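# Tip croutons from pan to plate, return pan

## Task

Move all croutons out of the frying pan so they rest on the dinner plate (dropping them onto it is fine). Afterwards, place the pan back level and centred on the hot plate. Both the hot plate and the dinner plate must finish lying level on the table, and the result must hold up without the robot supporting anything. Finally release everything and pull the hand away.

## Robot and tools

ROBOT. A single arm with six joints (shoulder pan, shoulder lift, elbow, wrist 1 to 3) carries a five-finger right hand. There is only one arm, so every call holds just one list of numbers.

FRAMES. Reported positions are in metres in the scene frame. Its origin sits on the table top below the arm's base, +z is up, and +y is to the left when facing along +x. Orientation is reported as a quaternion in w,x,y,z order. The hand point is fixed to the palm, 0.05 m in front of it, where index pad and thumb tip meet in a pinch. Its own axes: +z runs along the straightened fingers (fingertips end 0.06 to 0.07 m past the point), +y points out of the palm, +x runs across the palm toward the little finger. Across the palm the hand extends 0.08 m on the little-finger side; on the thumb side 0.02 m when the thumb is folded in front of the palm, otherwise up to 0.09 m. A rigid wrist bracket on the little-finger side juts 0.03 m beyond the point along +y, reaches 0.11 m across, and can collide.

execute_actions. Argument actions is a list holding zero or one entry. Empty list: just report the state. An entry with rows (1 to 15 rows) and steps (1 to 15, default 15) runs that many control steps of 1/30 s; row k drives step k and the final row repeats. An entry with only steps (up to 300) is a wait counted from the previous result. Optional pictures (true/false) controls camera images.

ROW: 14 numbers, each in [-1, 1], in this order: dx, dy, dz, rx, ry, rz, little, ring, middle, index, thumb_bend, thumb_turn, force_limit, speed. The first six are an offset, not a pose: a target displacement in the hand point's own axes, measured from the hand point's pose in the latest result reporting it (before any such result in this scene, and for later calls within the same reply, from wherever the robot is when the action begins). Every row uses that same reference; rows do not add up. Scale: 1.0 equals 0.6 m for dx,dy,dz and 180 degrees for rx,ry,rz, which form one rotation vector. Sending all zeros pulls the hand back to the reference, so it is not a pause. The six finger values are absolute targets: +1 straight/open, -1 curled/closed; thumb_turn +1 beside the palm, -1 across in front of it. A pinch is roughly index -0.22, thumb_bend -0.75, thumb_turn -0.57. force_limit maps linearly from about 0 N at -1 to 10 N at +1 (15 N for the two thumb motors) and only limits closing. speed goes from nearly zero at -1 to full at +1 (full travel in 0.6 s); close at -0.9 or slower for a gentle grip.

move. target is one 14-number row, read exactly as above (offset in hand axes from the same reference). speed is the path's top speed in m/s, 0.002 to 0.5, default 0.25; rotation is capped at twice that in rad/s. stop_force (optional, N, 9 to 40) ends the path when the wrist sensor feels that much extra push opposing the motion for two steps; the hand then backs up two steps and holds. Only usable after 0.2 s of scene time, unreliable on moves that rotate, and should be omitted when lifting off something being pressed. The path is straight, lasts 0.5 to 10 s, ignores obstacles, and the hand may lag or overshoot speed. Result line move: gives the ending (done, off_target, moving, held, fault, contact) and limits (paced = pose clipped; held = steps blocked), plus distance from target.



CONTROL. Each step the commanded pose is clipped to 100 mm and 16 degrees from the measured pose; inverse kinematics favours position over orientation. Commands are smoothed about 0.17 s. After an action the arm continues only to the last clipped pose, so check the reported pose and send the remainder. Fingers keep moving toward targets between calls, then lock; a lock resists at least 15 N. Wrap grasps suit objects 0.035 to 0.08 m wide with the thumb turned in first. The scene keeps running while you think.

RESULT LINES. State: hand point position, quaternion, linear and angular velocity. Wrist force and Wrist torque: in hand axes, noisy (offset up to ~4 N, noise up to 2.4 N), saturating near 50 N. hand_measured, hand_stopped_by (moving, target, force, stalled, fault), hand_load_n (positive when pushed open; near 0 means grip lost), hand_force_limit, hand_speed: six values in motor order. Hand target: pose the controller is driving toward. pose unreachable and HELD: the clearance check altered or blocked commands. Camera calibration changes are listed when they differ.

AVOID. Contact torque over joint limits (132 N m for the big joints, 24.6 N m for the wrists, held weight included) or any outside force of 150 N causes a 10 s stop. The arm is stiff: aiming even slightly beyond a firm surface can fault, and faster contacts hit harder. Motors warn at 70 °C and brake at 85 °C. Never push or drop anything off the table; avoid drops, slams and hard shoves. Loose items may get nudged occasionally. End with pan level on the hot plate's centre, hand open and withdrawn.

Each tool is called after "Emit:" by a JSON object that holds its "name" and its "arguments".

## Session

Emit:
{"name": "execute_actions", "arguments": {"actions": []}}

Scene clock: 0.00 s of 6600.00 s.
end_effector_position=(+0.1976, +0.3893, +0.2292) hand_measured=(+1.000, +1.000, +1.000, +1.000, +1.000, +1.000) hand_load_n=(+0.0, +0.0, +0.0, +0.0, +0.0, +0.0) hand_stopped_by=(target, target, target, target, target, target) hand_force_limit=0.00 hand_speed=-0.80 end_effector_quat_wxyz=(-0.067, +0.848, +0.169, -0.497) end_effector_velocity=(-0.000, -0.000, +0.000) end_effector_angular_velocity=(-0.000, +0.001, +0.001)
Joint positions: [ 0.269 -1.223  1.675  2.104  1.073  0.813]
Joint velocities: [ 0.001 -0.     0.001 -0.     0.    -0.   ]
Motor temperatures (°C, as the motors report them): [27 26 30 36 33 34]
Wrist force (N, on the end effector, along its own x y z axes, offset not removed): no reading
Wrist torque (N m, same axes, about the end effector's origin, offset not removed): no reading
Hand target: +0.198, +0.389, +0.229; -0.067, +0.848, +0.169, -0.497
camera_calibration (this result's frames):
cam_wrist: T_world_to_cam=[[0.192191, -0.957562, -0.214796, 0.378043], [0.0380029, -0.21145, 0.97665, -0.143061], [-0.980621, -0.195866, -0.00424859, 0.40292], [0, 0, 0, 1]] pos_world=[0.327892, 0.410668, 0.222634]

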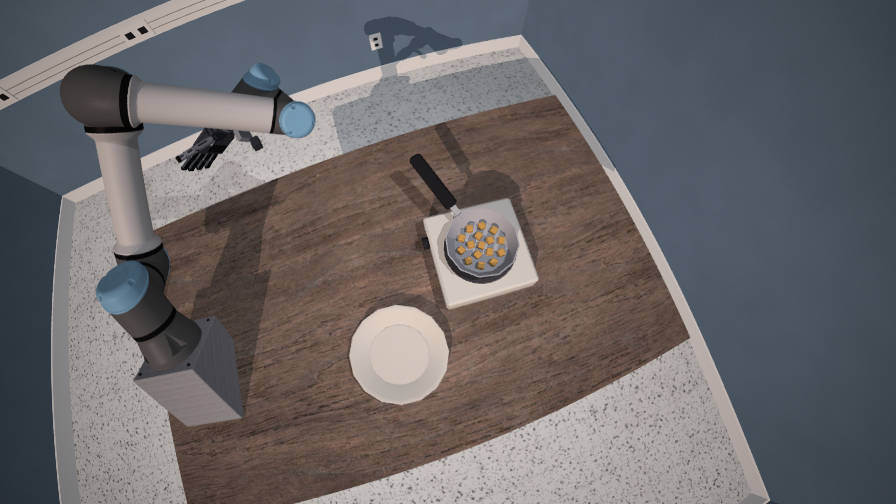

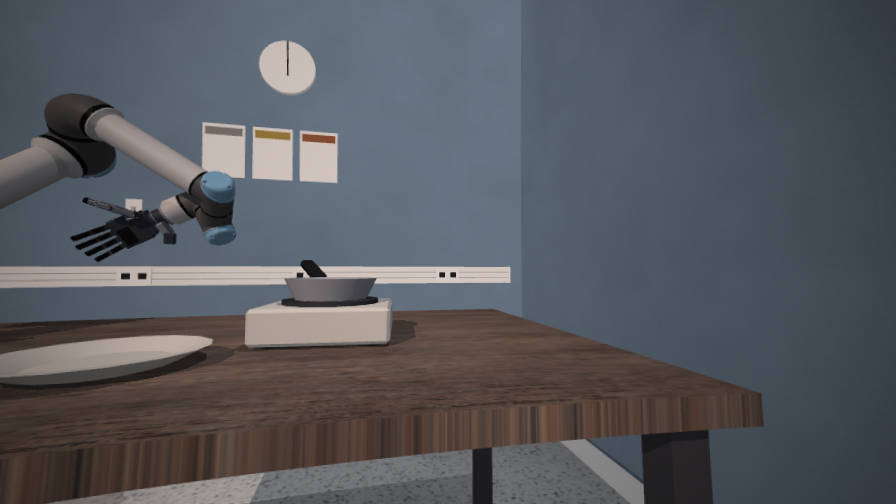

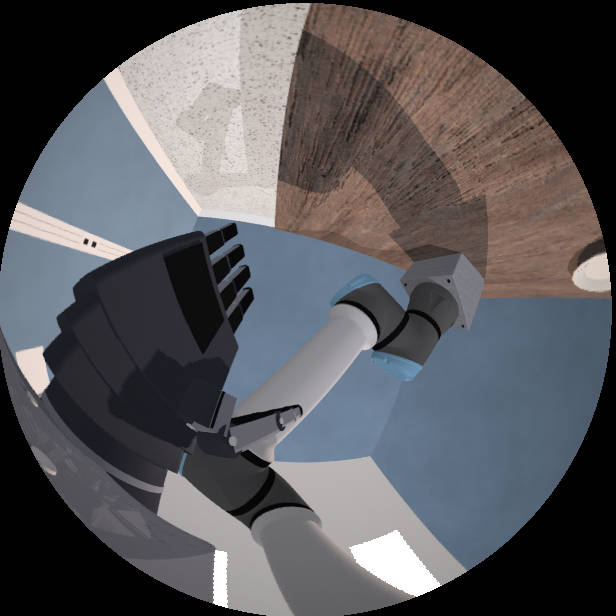

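Emit:
{"name": "move", "arguments": {"target": [0.288,0.51,-0.765,-0.358,0.1,-0.374,1,1,1,1,1,-1,1,0.5]}}

Scene clock: 11.03 s of 6600.00 s.
end_effector_position=(+0.7401, +0.1901, +0.2291) hand_measured=(+1.000, +1.000, +1.000, +1.000, +1.000, -1.000) hand_load_n=(+0.0, +0.0, +0.0, +0.0, +0.0, +0.0) hand_stopped_by=(target, target, target, target, target, target) hand_force_limit=1.00 hand_speed=0.50 end_effector_quat_wxyz=(+0.096, +0.588, +0.797, -0.098) end_effector_velocity=(+0.002, -0.000, +0.000) end_effector_angular_velocity=(+0.000, +0.001, +0.002)
Joint positions: [-0.198 -0.671  0.564  1.645  1.198 -0.471]
Joint velocities: [-0.     0.008 -0.014  0.007 -0.    -0.003]
Motor temperatures (°C, as the motors report them): [27 26 30 36 33 34]
Wrist force (N, on the end effector, along its own x y z axes, offset not removed): [0.0 0.4 0.8]
Wrist torque (N m, same axes, about the end effector's origin, offset not removed): [0.18 0.09 -0.18]
Hand target: +0.740, +0.190, +0.229; +0.096, +0.588, +0.797, -0.098
Off the commanded pose: 0.000 m, 0 deg.
After step 90, 4.13 s passed at rest.
move: done
camera_calibration (this result's frames):
cam_wrist: T_world_to_cam=[[0.975392, 0.219927, -0.0155633, -0.766161], [0.163384, -0.673612, 0.7208, -0.152058], [0.14804, -0.705606, -0.692968, 0.315317], [0, 0, 0, 1]] pos_world=[0.725472, 0.288561, 0.316185]

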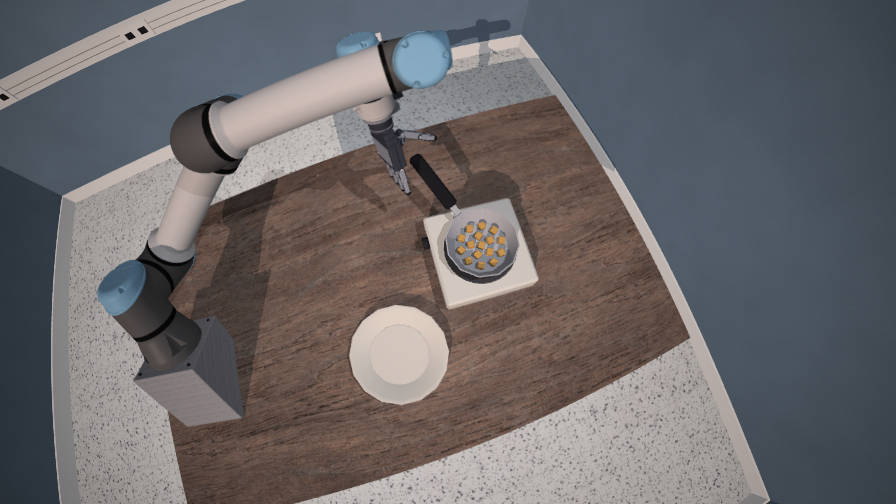

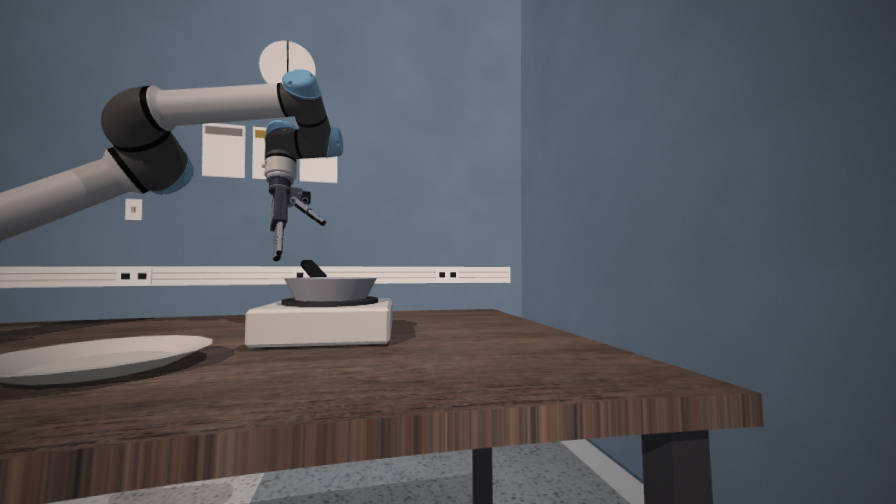

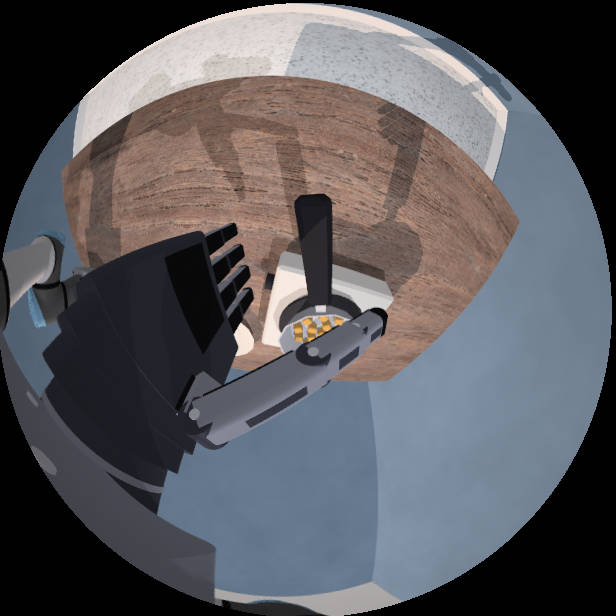

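View matches. Reverse the retreat.

Emit:
{"name": "move", "arguments": {"target": [0,0.03,0.2,0,0,0,0.6,0.6,0.6,0.6,1,-1,1,-0.3], "speed": 0.1}}

Emit:
{"name": "move", "arguments": {"target": [0,0.045,0.02,0,0,0,0.6,0.6,0.6,0.6,1,-1,1,-0.3], "speed": 0.04}}

Emit:
{"name": "move", "arguments": {"target": [0,0,0,0,0,0,-1,-1,-1,-1,-1,-1,1,-0.3]}}

Scene clock: 20.03 s of 6600.00 s.
end_effector_position=(+0.7618, +0.1631, +0.1130) hand_measured=(+0.600, +0.600, +0.600, +0.600, +1.000, -1.000) hand_load_n=(+0.0, +0.0, +0.0, +0.0, +0.0, +0.0) hand_stopped_by=(target, target, target, target, target, target) hand_force_limit=1.00 hand_speed=-0.30 end_effector_quat_wxyz=(+0.096, +0.588, +0.797, -0.098) end_effector_velocity=(+0.000, +0.000, -0.002) end_effector_angular_velocity=(+0.001, +0.001, +0.000)
Joint positions: [-0.119 -0.547  0.597  1.457  1.202 -0.386]
Joint velocities: [ 0.002  0.004 -0.002 -0.001 -0.001  0.001]
Motor temperatures (°C, as the motors report them): [27 26 30 36 33 34]
Wrist force (N, on the end effector, along its own x y z axes, offset not removed): [0.3 0.8 -0.3]
Wrist torque (N m, same axes, about the end effector's origin, offset not removed): [0.11 -0.06 -0.17]
Hand target: +0.762, +0.163, +0.113; +0.096, +0.588, +0.797, -0.098
Off the commanded pose: 0.000 m, 0 deg.
After step 90, 4.33 s passed at rest.
move: done
camera_calibration (this result's frames):
cam_wrist: T_world_to_cam=[[0.97539, 0.21994, -0.0155405, -0.783196], [0.163383, -0.673643, 0.720771, -0.0901309], [0.148058, -0.705572, -0.692999, 0.212585], [0, 0, 0, 1]] pos_world=[0.747173, 0.261534, 0.200113]

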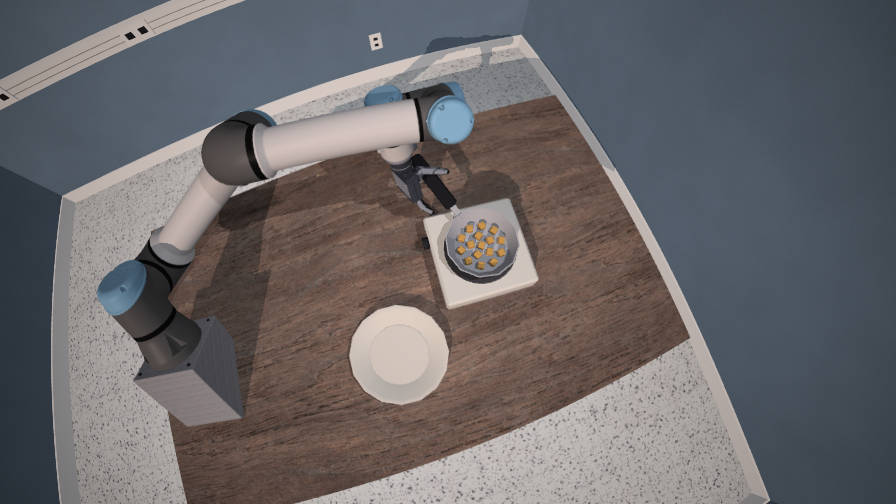

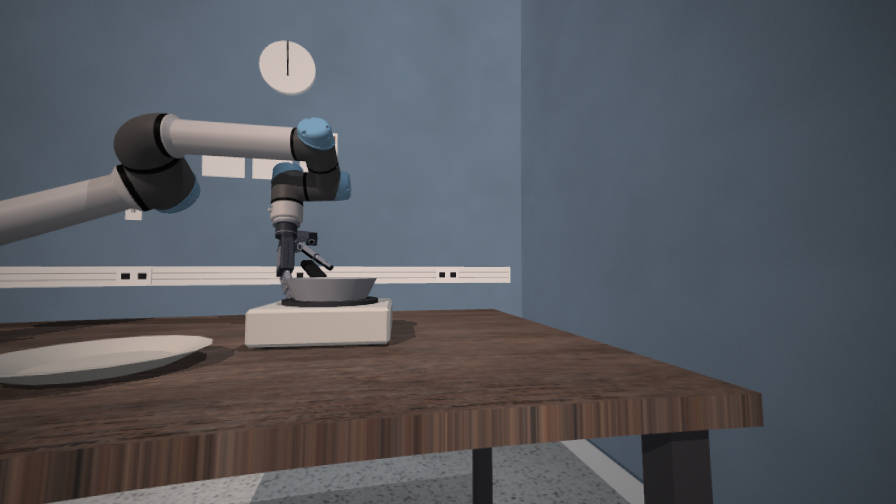

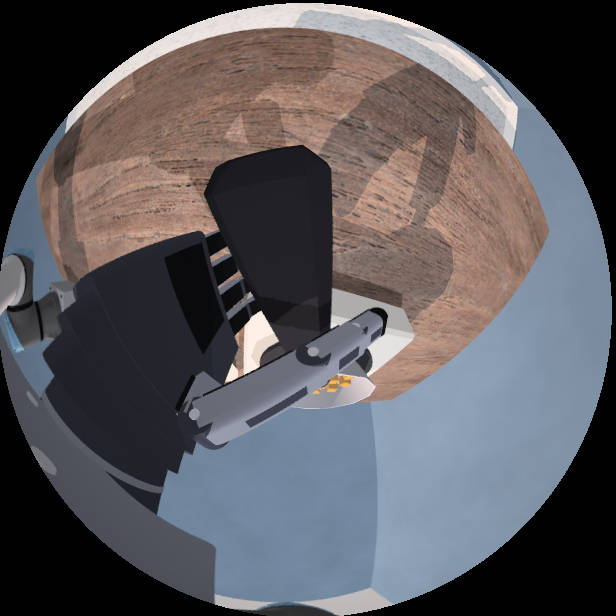

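Scene clock: 21.17 s of 6600.00 s.
end_effector_position=(+0.7879, +0.1676, +0.1004) hand_measured=(+0.600, +0.600, +0.600, +0.600, +1.000, -1.000) hand_load_n=(+0.0, +0.0, +0.0, +0.0, +0.0, +0.0) hand_stopped_by=(target, target, target, target, target, target) hand_force_limit=1.00 hand_speed=-0.30 end_effector_quat_wxyz=(+0.096, +0.588, +0.797, -0.098) end_effector_velocity=(+0.002, +0.000, -0.000) end_effector_angular_velocity=(-0.002, +0.005, -0.002)
Joint positions: [-0.099 -0.399  0.32   1.578  1.203 -0.365]
Joint velocities: [ 0.001  0.026 -0.054  0.032  0.002  0.   ]
Motor temperatures (°C, as the motors report them): [27 26 30 36 33 34]
Wrist force (N, on the end effector, along its own x y z axes, offset not removed): [-0.3 3.1 -0.6]
Wrist torque (N m, same axes, about the end effector's origin, offset not removed): [0.62 0.00 -0.13]
Hand target: +0.788, +0.168, +0.100; +0.096, +0.588, +0.797, -0.098
Off the commanded pose: 0.000 m, 0 deg.
move: done
camera_calibration (this result's frames):
cam_wrist: T_world_to_cam=[[0.97535, 0.220165, -0.014819, -0.809921], [0.163026, -0.673703, 0.720796, -0.0819062], [0.148711, -0.705444, -0.692989, 0.202611], [0, 0, 0, 1]] pos_world=[0.773178, 0.266067, 0.187443]

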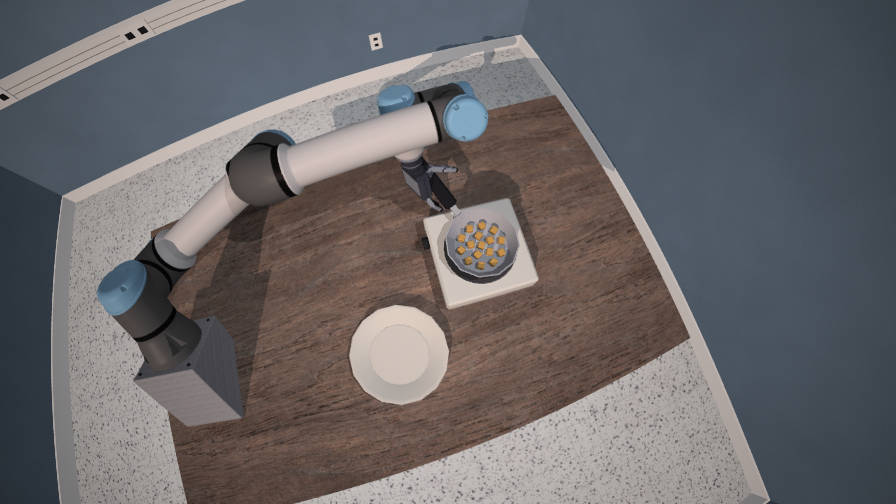

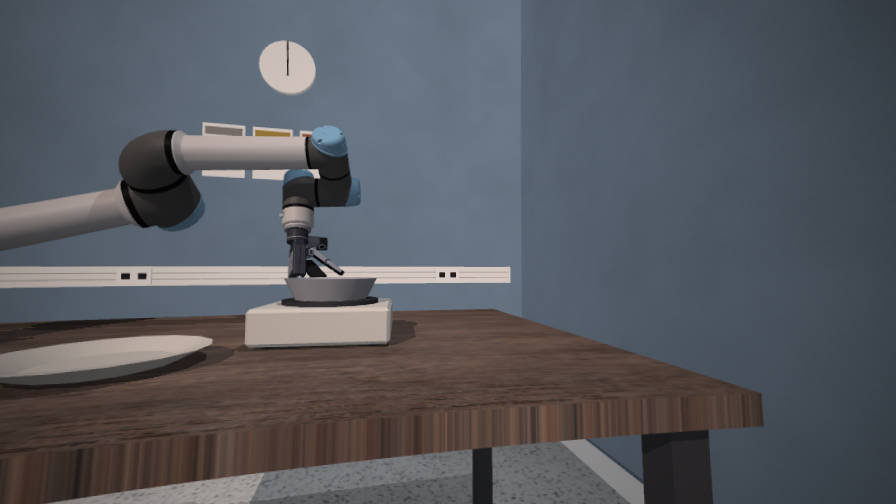

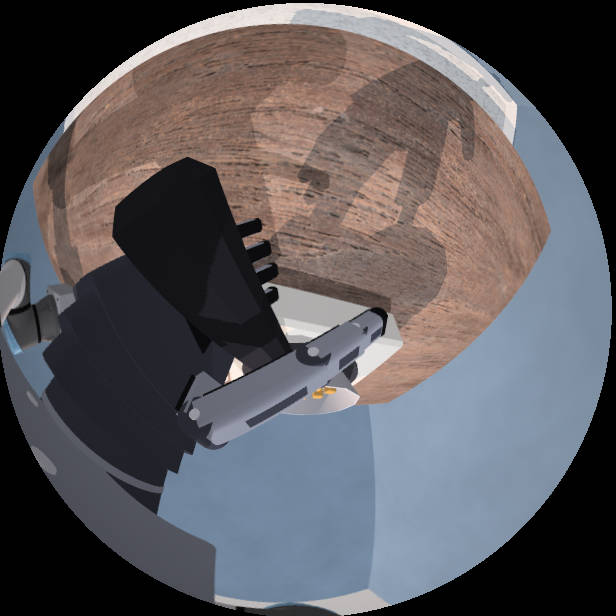

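Scene clock: 22.83 s of 6600.00 s.
end_effector_position=(+0.7879, +0.1676, +0.1004) hand_measured=(-1.000, -1.000, -0.782, -0.856, +0.044, -1.000) hand_load_n=(+0.0, +0.0, +11.5, +11.5, +14.0, +3.0) hand_stopped_by=(target, target, force, force, force, target) hand_force_limit=1.00 hand_speed=-0.30 end_effector_quat_wxyz=(+0.096, +0.588, +0.797, -0.098) end_effector_velocity=(+0.000, +0.000, -0.000) end_effector_angular_velocity=(-0.001, -0.000, +0.001)
Joint positions: [-0.099 -0.399  0.32   1.578  1.203 -0.365]
Joint velocities: [ 0.001  0.    -0.001 -0.     0.001 -0.   ]
Motor temperatures (°C, as the motors report them): [27 26 30 36 33 34]
Wrist force (N, on the end effector, along its own x y z axes, offset not removed): [0.1 1.8 2.5]
Wrist torque (N m, same axes, about the end effector's origin, offset not removed): [0.20 0.49 -0.35]
Hand target: +0.788, +0.168, +0.100; +0.096, +0.588, +0.797, -0.098
Off the commanded pose: 0.000 m, 0 deg.
move: done
camera_calibration (this result's frames):
cam_wrist: T_world_to_cam=[[0.975346, 0.220186, -0.0147875, -0.809932], [0.163024, -0.673734, 0.720767, -0.0818835], [0.14874, -0.705408, -0.69302, 0.20258], [0, 0, 0, 1]] pos_world=[0.773181, 0.266069, 0.187434]

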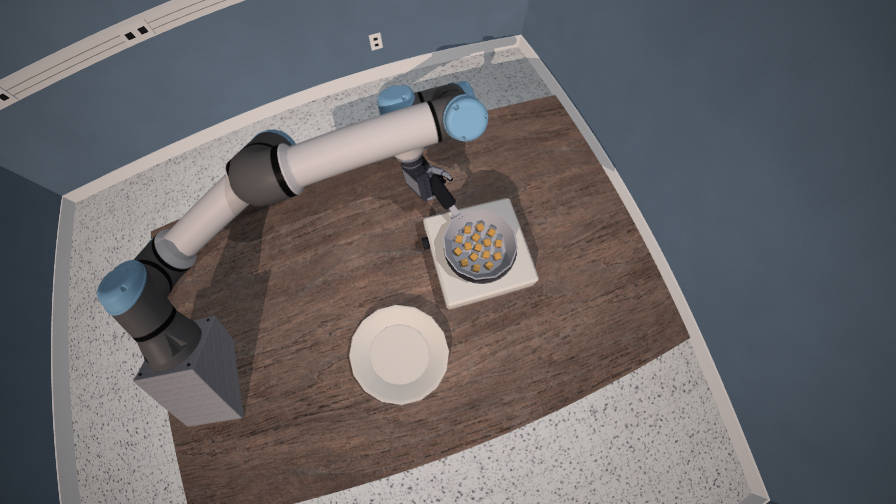

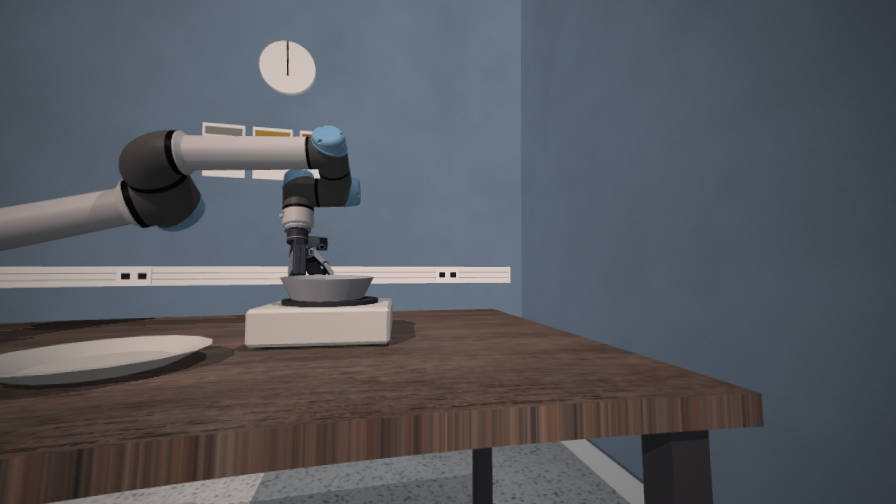

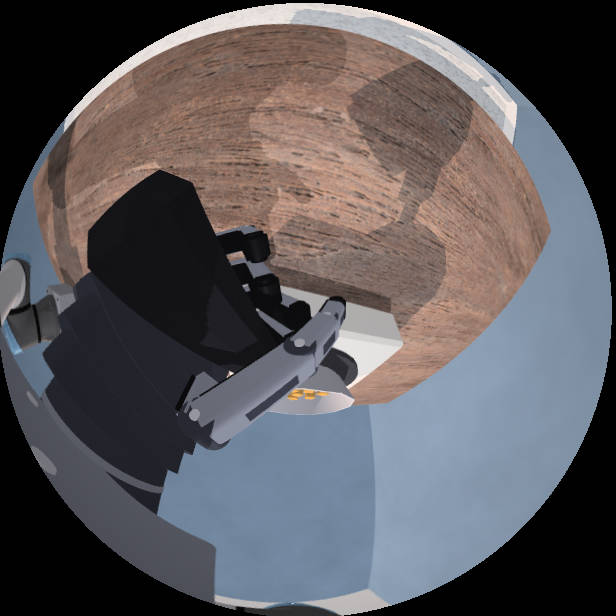

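Emit:
{"name": "move", "arguments": {"target": [-0.008,-0.052,-0.082,0,0,0,-1,-1,-1,-1,-1,-1,1,-0.3], "speed": 0.05}}

Emit:
{"name": "move", "arguments": {"target": [-0.142,-0.433,0.025,0,0,0,-1,-1,-1,-1,-1,-1,1,-0.3], "speed": 0.12}}

Emit:
{"name": "move", "arguments": {"target": [0,0,0,-0.27,-0.02,0.075,-1,-1,-1,-1,-1,-1,1,-0.3], "speed": 0.1}}

Scene clock: 35.03 s of 6600.00 s.
end_effector_position=(+0.7576, +0.1674, +0.1502) hand_measured=(-1.000, -1.000, -0.782, -0.854, +0.044, -1.000) hand_load_n=(+0.0, +0.0, +11.5, +17.0, +14.5, +6.0) hand_stopped_by=(target, target, force, force, force, target) hand_force_limit=1.00 hand_speed=-0.30 end_effector_quat_wxyz=(+0.096, +0.588, +0.797, -0.098) end_effector_velocity=(-0.001, +0.000, +0.001) end_effector_angular_velocity=(+0.000, -0.000, +0.001)
Joint positions: [-0.148 -0.585  0.59   1.513  1.2   -0.417]
Joint velocities: [-0.001 -0.005  0.007 -0.003 -0.001 -0.002]
Motor temperatures (°C, as the motors report them): [27 26 30 36 33 34]
Wrist force (N, on the end effector, along its own x y z axes, offset not removed): [2.1 1.0 5.2]
Wrist torque (N m, same axes, about the end effector's origin, offset not removed): [0.07 0.79 -0.20]
Hand target: +0.758, +0.167, +0.150; +0.096, +0.588, +0.797, -0.098
Off the commanded pose: 0.000 m, 0 deg.
After step 90, 7.63 s passed at rest.
move: done
camera_calibration (this result's frames):
cam_wrist: T_world_to_cam=[[0.975352, 0.220153, -0.0148728, -0.779559], [0.163059, -0.673712, 0.720781, -0.113029], [0.148662, -0.70544, -0.693004, 0.241518], [0, 0, 0, 1]] pos_world=[0.74287, 0.26585, 0.237248]

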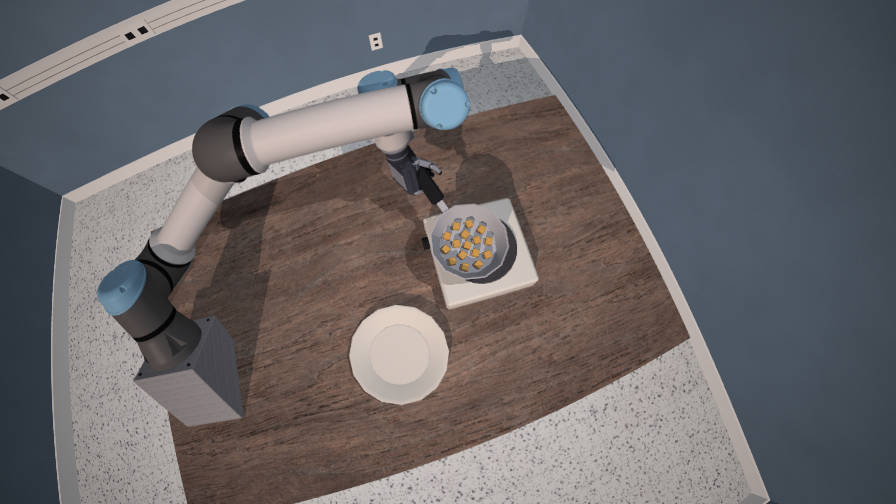

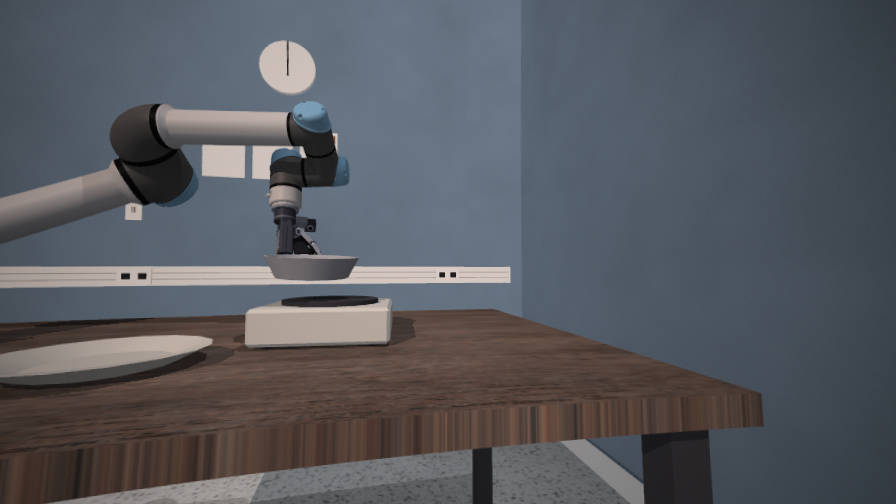

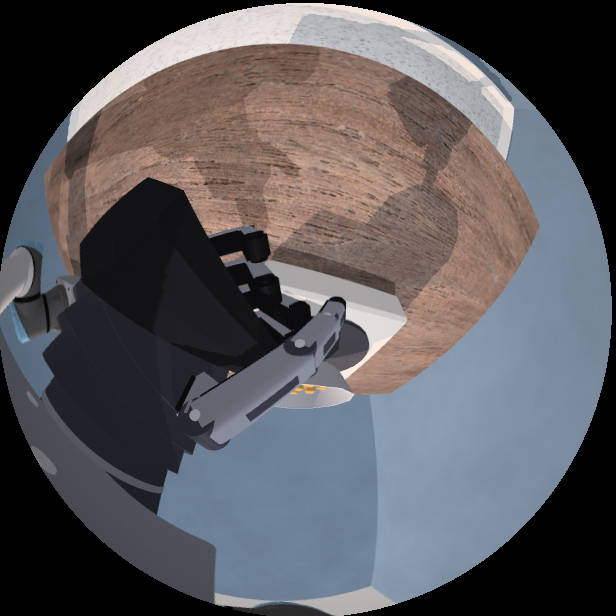

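Scene clock: 37.80 s of 6600.00 s.
end_effector_position=(+0.5344, +0.0101, +0.1695) hand_measured=(-1.000, -1.000, -0.782, -0.854, +0.044, -1.000) hand_load_n=(+0.0, +0.0, +11.5, +17.0, +14.5, +6.0) hand_stopped_by=(target, target, force, force, force, target) hand_force_limit=1.00 hand_speed=-0.30 end_effector_quat_wxyz=(+0.096, +0.588, +0.797, -0.098) end_effector_velocity=(-0.002, -0.001, -0.000) end_effector_angular_velocity=(-0.001, +0.001, +0.000)
Joint positions: [-0.52  -1.034  1.687  1.01   1.207 -0.816]
Joint velocities: [-0.003 -0.001  0.005 -0.002  0.001 -0.004]
Motor temperatures (°C, as the motors report them): [27 26 30 36 33 34]
Wrist force (N, on the end effector, along its own x y z axes, offset not removed): [0.3 1.5 5.7]
Wrist torque (N m, same axes, about the end effector's origin, offset not removed): [0.17 1.07 -0.26]
Hand target: +0.534, +0.010, +0.169; +0.096, +0.588, +0.797, -0.098
Off the commanded pose: 0.000 m, 0 deg.
move: done
camera_calibration (this result's frames):
cam_wrist: T_world_to_cam=[[0.975366, 0.220079, -0.0150338, -0.52694], [0.163078, -0.673492, 0.720981, -0.196609], [0.148548, -0.705672, -0.692792, 0.177076], [0, 0, 0, 1]] pos_world=[0.519717, 0.108512, 0.256506]

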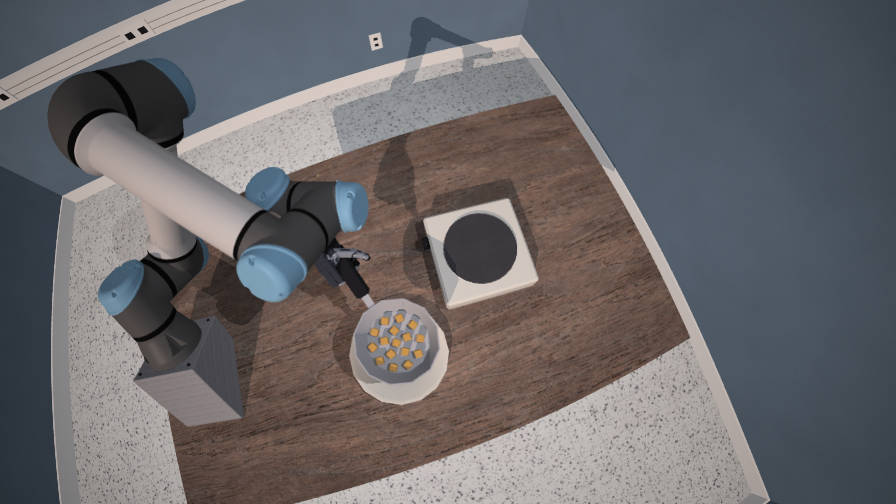

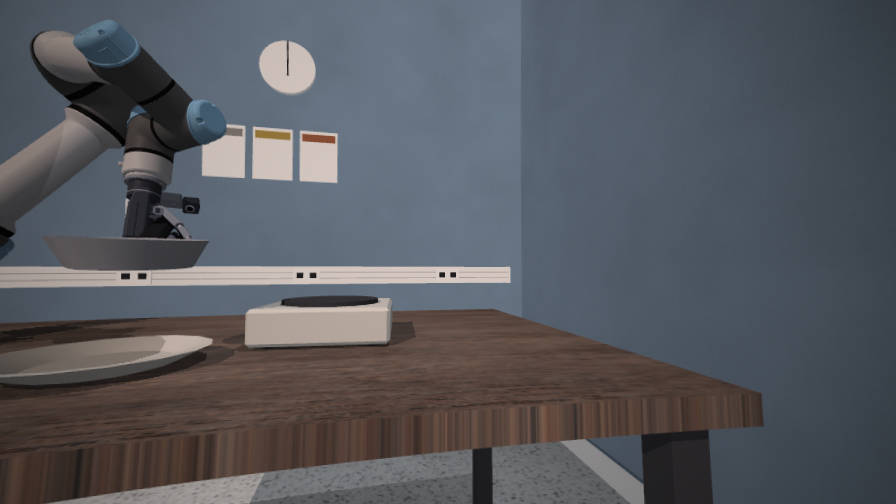

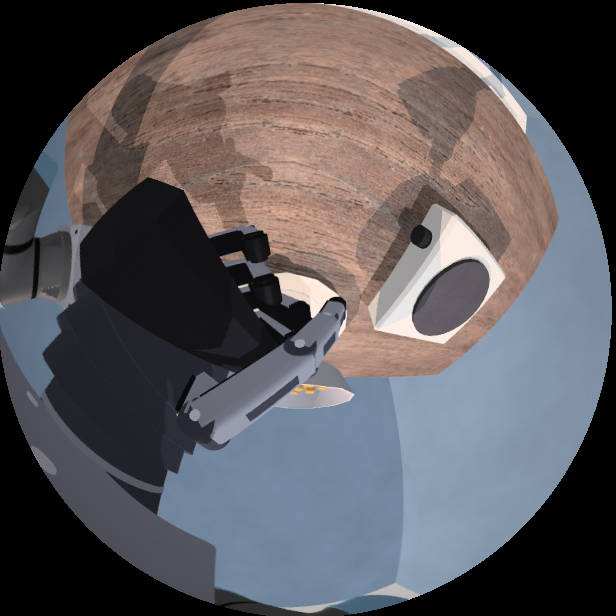

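Scene clock: 42.60 s of 6600.00 s.
end_effector_position=(+0.5344, +0.0101, +0.1694) hand_measured=(-1.000, -1.000, -0.782, -0.854, +0.044, -1.000) hand_load_n=(+0.0, +0.0, +11.5, +16.5, +14.5, +6.5) hand_stopped_by=(target, target, force, force, force, target) hand_force_limit=1.00 hand_speed=-0.30 end_effector_quat_wxyz=(+0.363, +0.580, +0.691, +0.232) end_effector_velocity=(-0.000, -0.000, -0.000) end_effector_angular_velocity=(-0.001, -0.010, -0.003)
Joint positions: [-0.63  -1.257  2.28  -0.212  0.796 -0.172]
Joint velocities: [ 0.004 -0.002  0.007 -0.022  0.006  0.016]
Motor temperatures (°C, as the motors report them): [27 26 30 36 33 35]
Wrist force (N, on the end effector, along its own x y z axes, offset not removed): [3.5 -2.5 1.7]
Wrist torque (N m, same axes, about the end effector's origin, offset not removed): [0.54 0.27 0.68]
Hand target: +0.534, +0.010, +0.169; +0.364, +0.580, +0.691, +0.232
Off the commanded pose: 0.000 m, 0 deg.
move: done
camera_calibration (this result's frames):
cam_wrist: T_world_to_cam=[[0.631035, 0.14531, 0.762024, -0.47375], [-0.380885, -0.797712, 0.467528, 0.138335], [0.675812, -0.58527, -0.448037, -0.147403], [0, 0, 0, 1]] pos_world=[0.451259, 0.092921, 0.230291]

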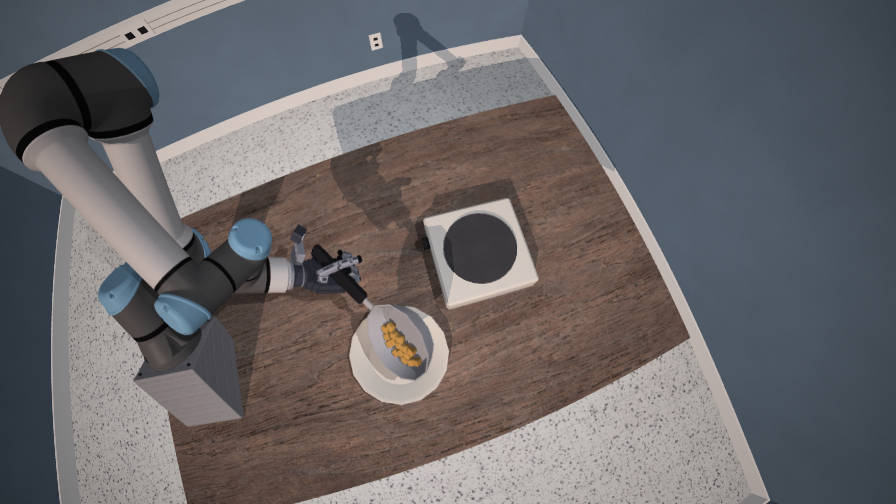

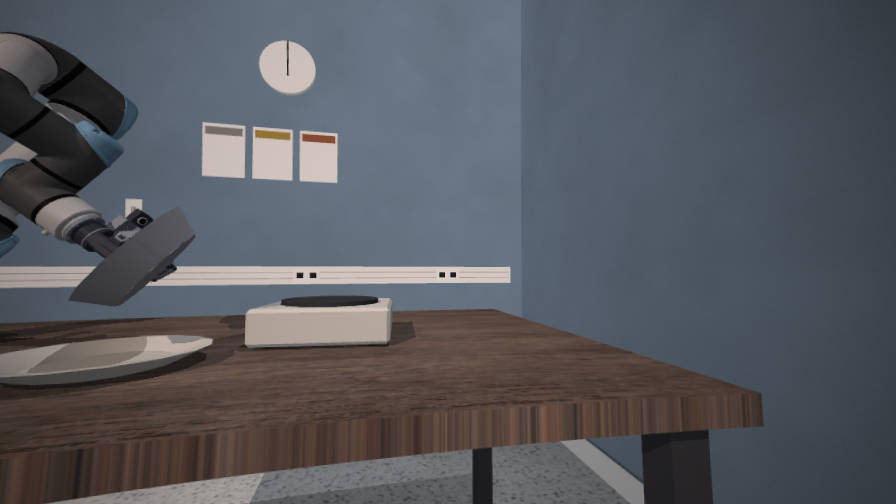

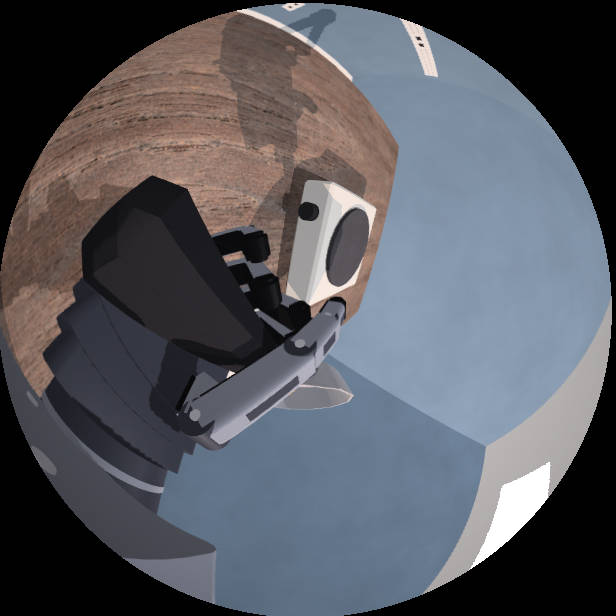

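Continue, shifting 3 cm along z (+x, down).

Emit:
{"name": "move", "arguments": {"target": [0,0,0.05,-0.216,-0.016,0.06,-1,-1,-1,-1,-1,-1,1,-0.3], "speed": 0.07}}

Scene clock: 52.93 s of 6600.00 s.
end_effector_position=(+0.5575, +0.0070, +0.1507) hand_measured=(-1.000, -1.000, -0.782, -0.854, +0.044, -1.000) hand_load_n=(+0.0, +5.5, +11.5, +8.0, +14.5, +5.0) hand_stopped_by=(target, target, force, force, force, target) hand_force_limit=1.00 hand_speed=-0.30 end_effector_quat_wxyz=(+0.529, +0.494, +0.509, +0.466) end_effector_velocity=(+0.000, -0.000, -0.000) end_effector_angular_velocity=(+0.001, -0.009, -0.001)
Joint positions: [-0.259 -0.923  2.429 -1.535  1.366  0.562]
Joint velocities: [ 0.006  0.007 -0.003 -0.011  0.012  0.003]
Motor temperatures (°C, as the motors report them): [27 26 30 36 33 35]
Wrist force (N, on the end effector, along its own x y z axes, offset not removed): [0.4 -4.7 -0.8]
Wrist torque (N m, same axes, about the end effector's origin, offset not removed): [0.52 0.00 0.71]
Hand target: +0.558, +0.007, +0.151; +0.529, +0.493, +0.509, +0.466
Off the commanded pose: 0.000 m, 0 deg.
After step 90, 1.97 s passed at rest.
move: done
camera_calibration (this result's frames):
cam_wrist: T_world_to_cam=[[-0.00152944, 0.00279522, 0.999995, -0.155889], [-0.547016, -0.837121, 0.00150332, 0.316547], [0.837121, -0.547011, 0.00280936, -0.331326], [0, 0, 0, 1]] pos_world=[0.450277, 0.084185, 0.156343]

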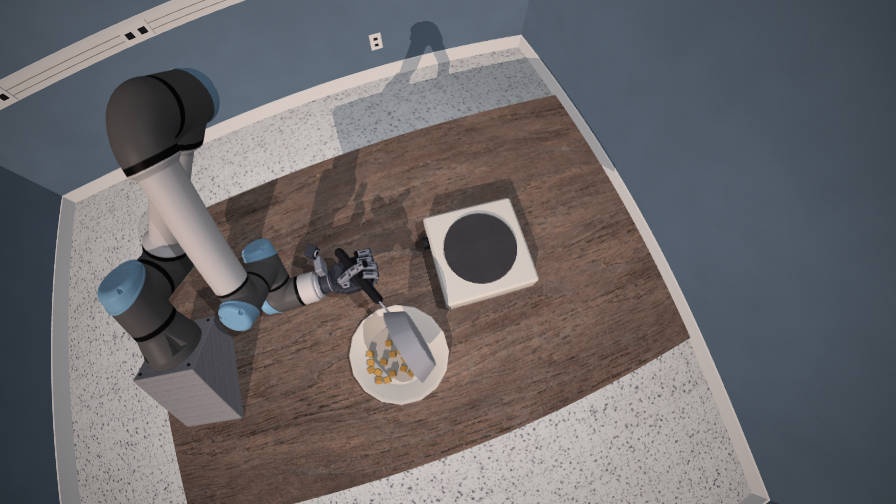

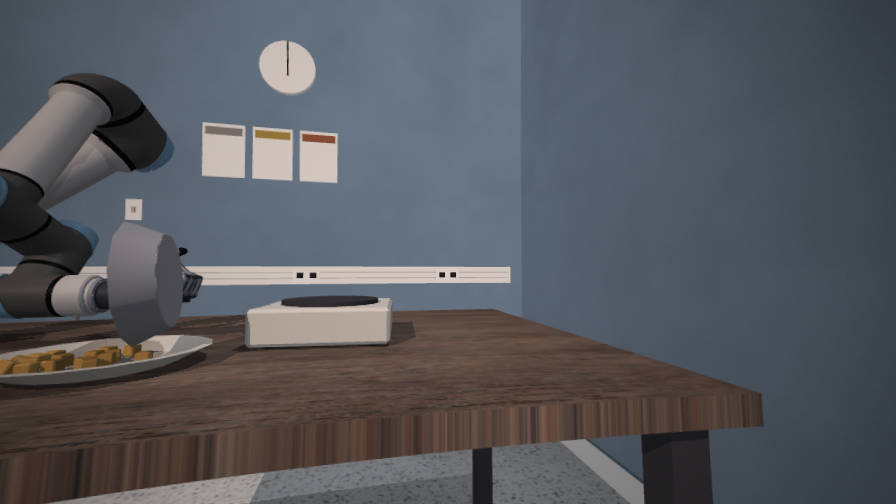

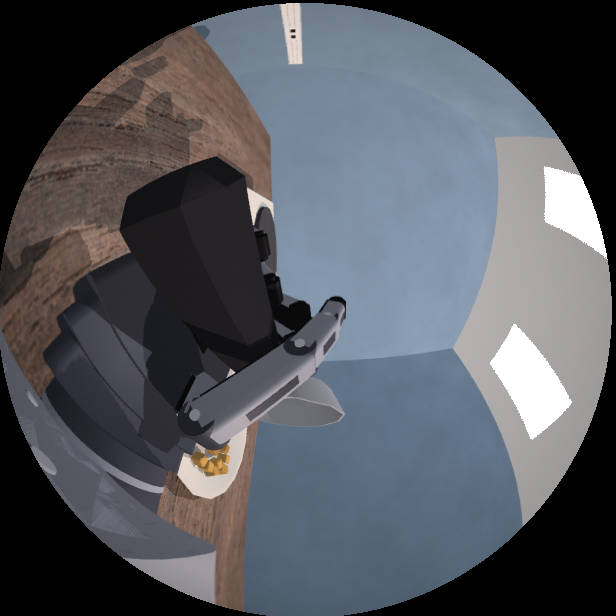

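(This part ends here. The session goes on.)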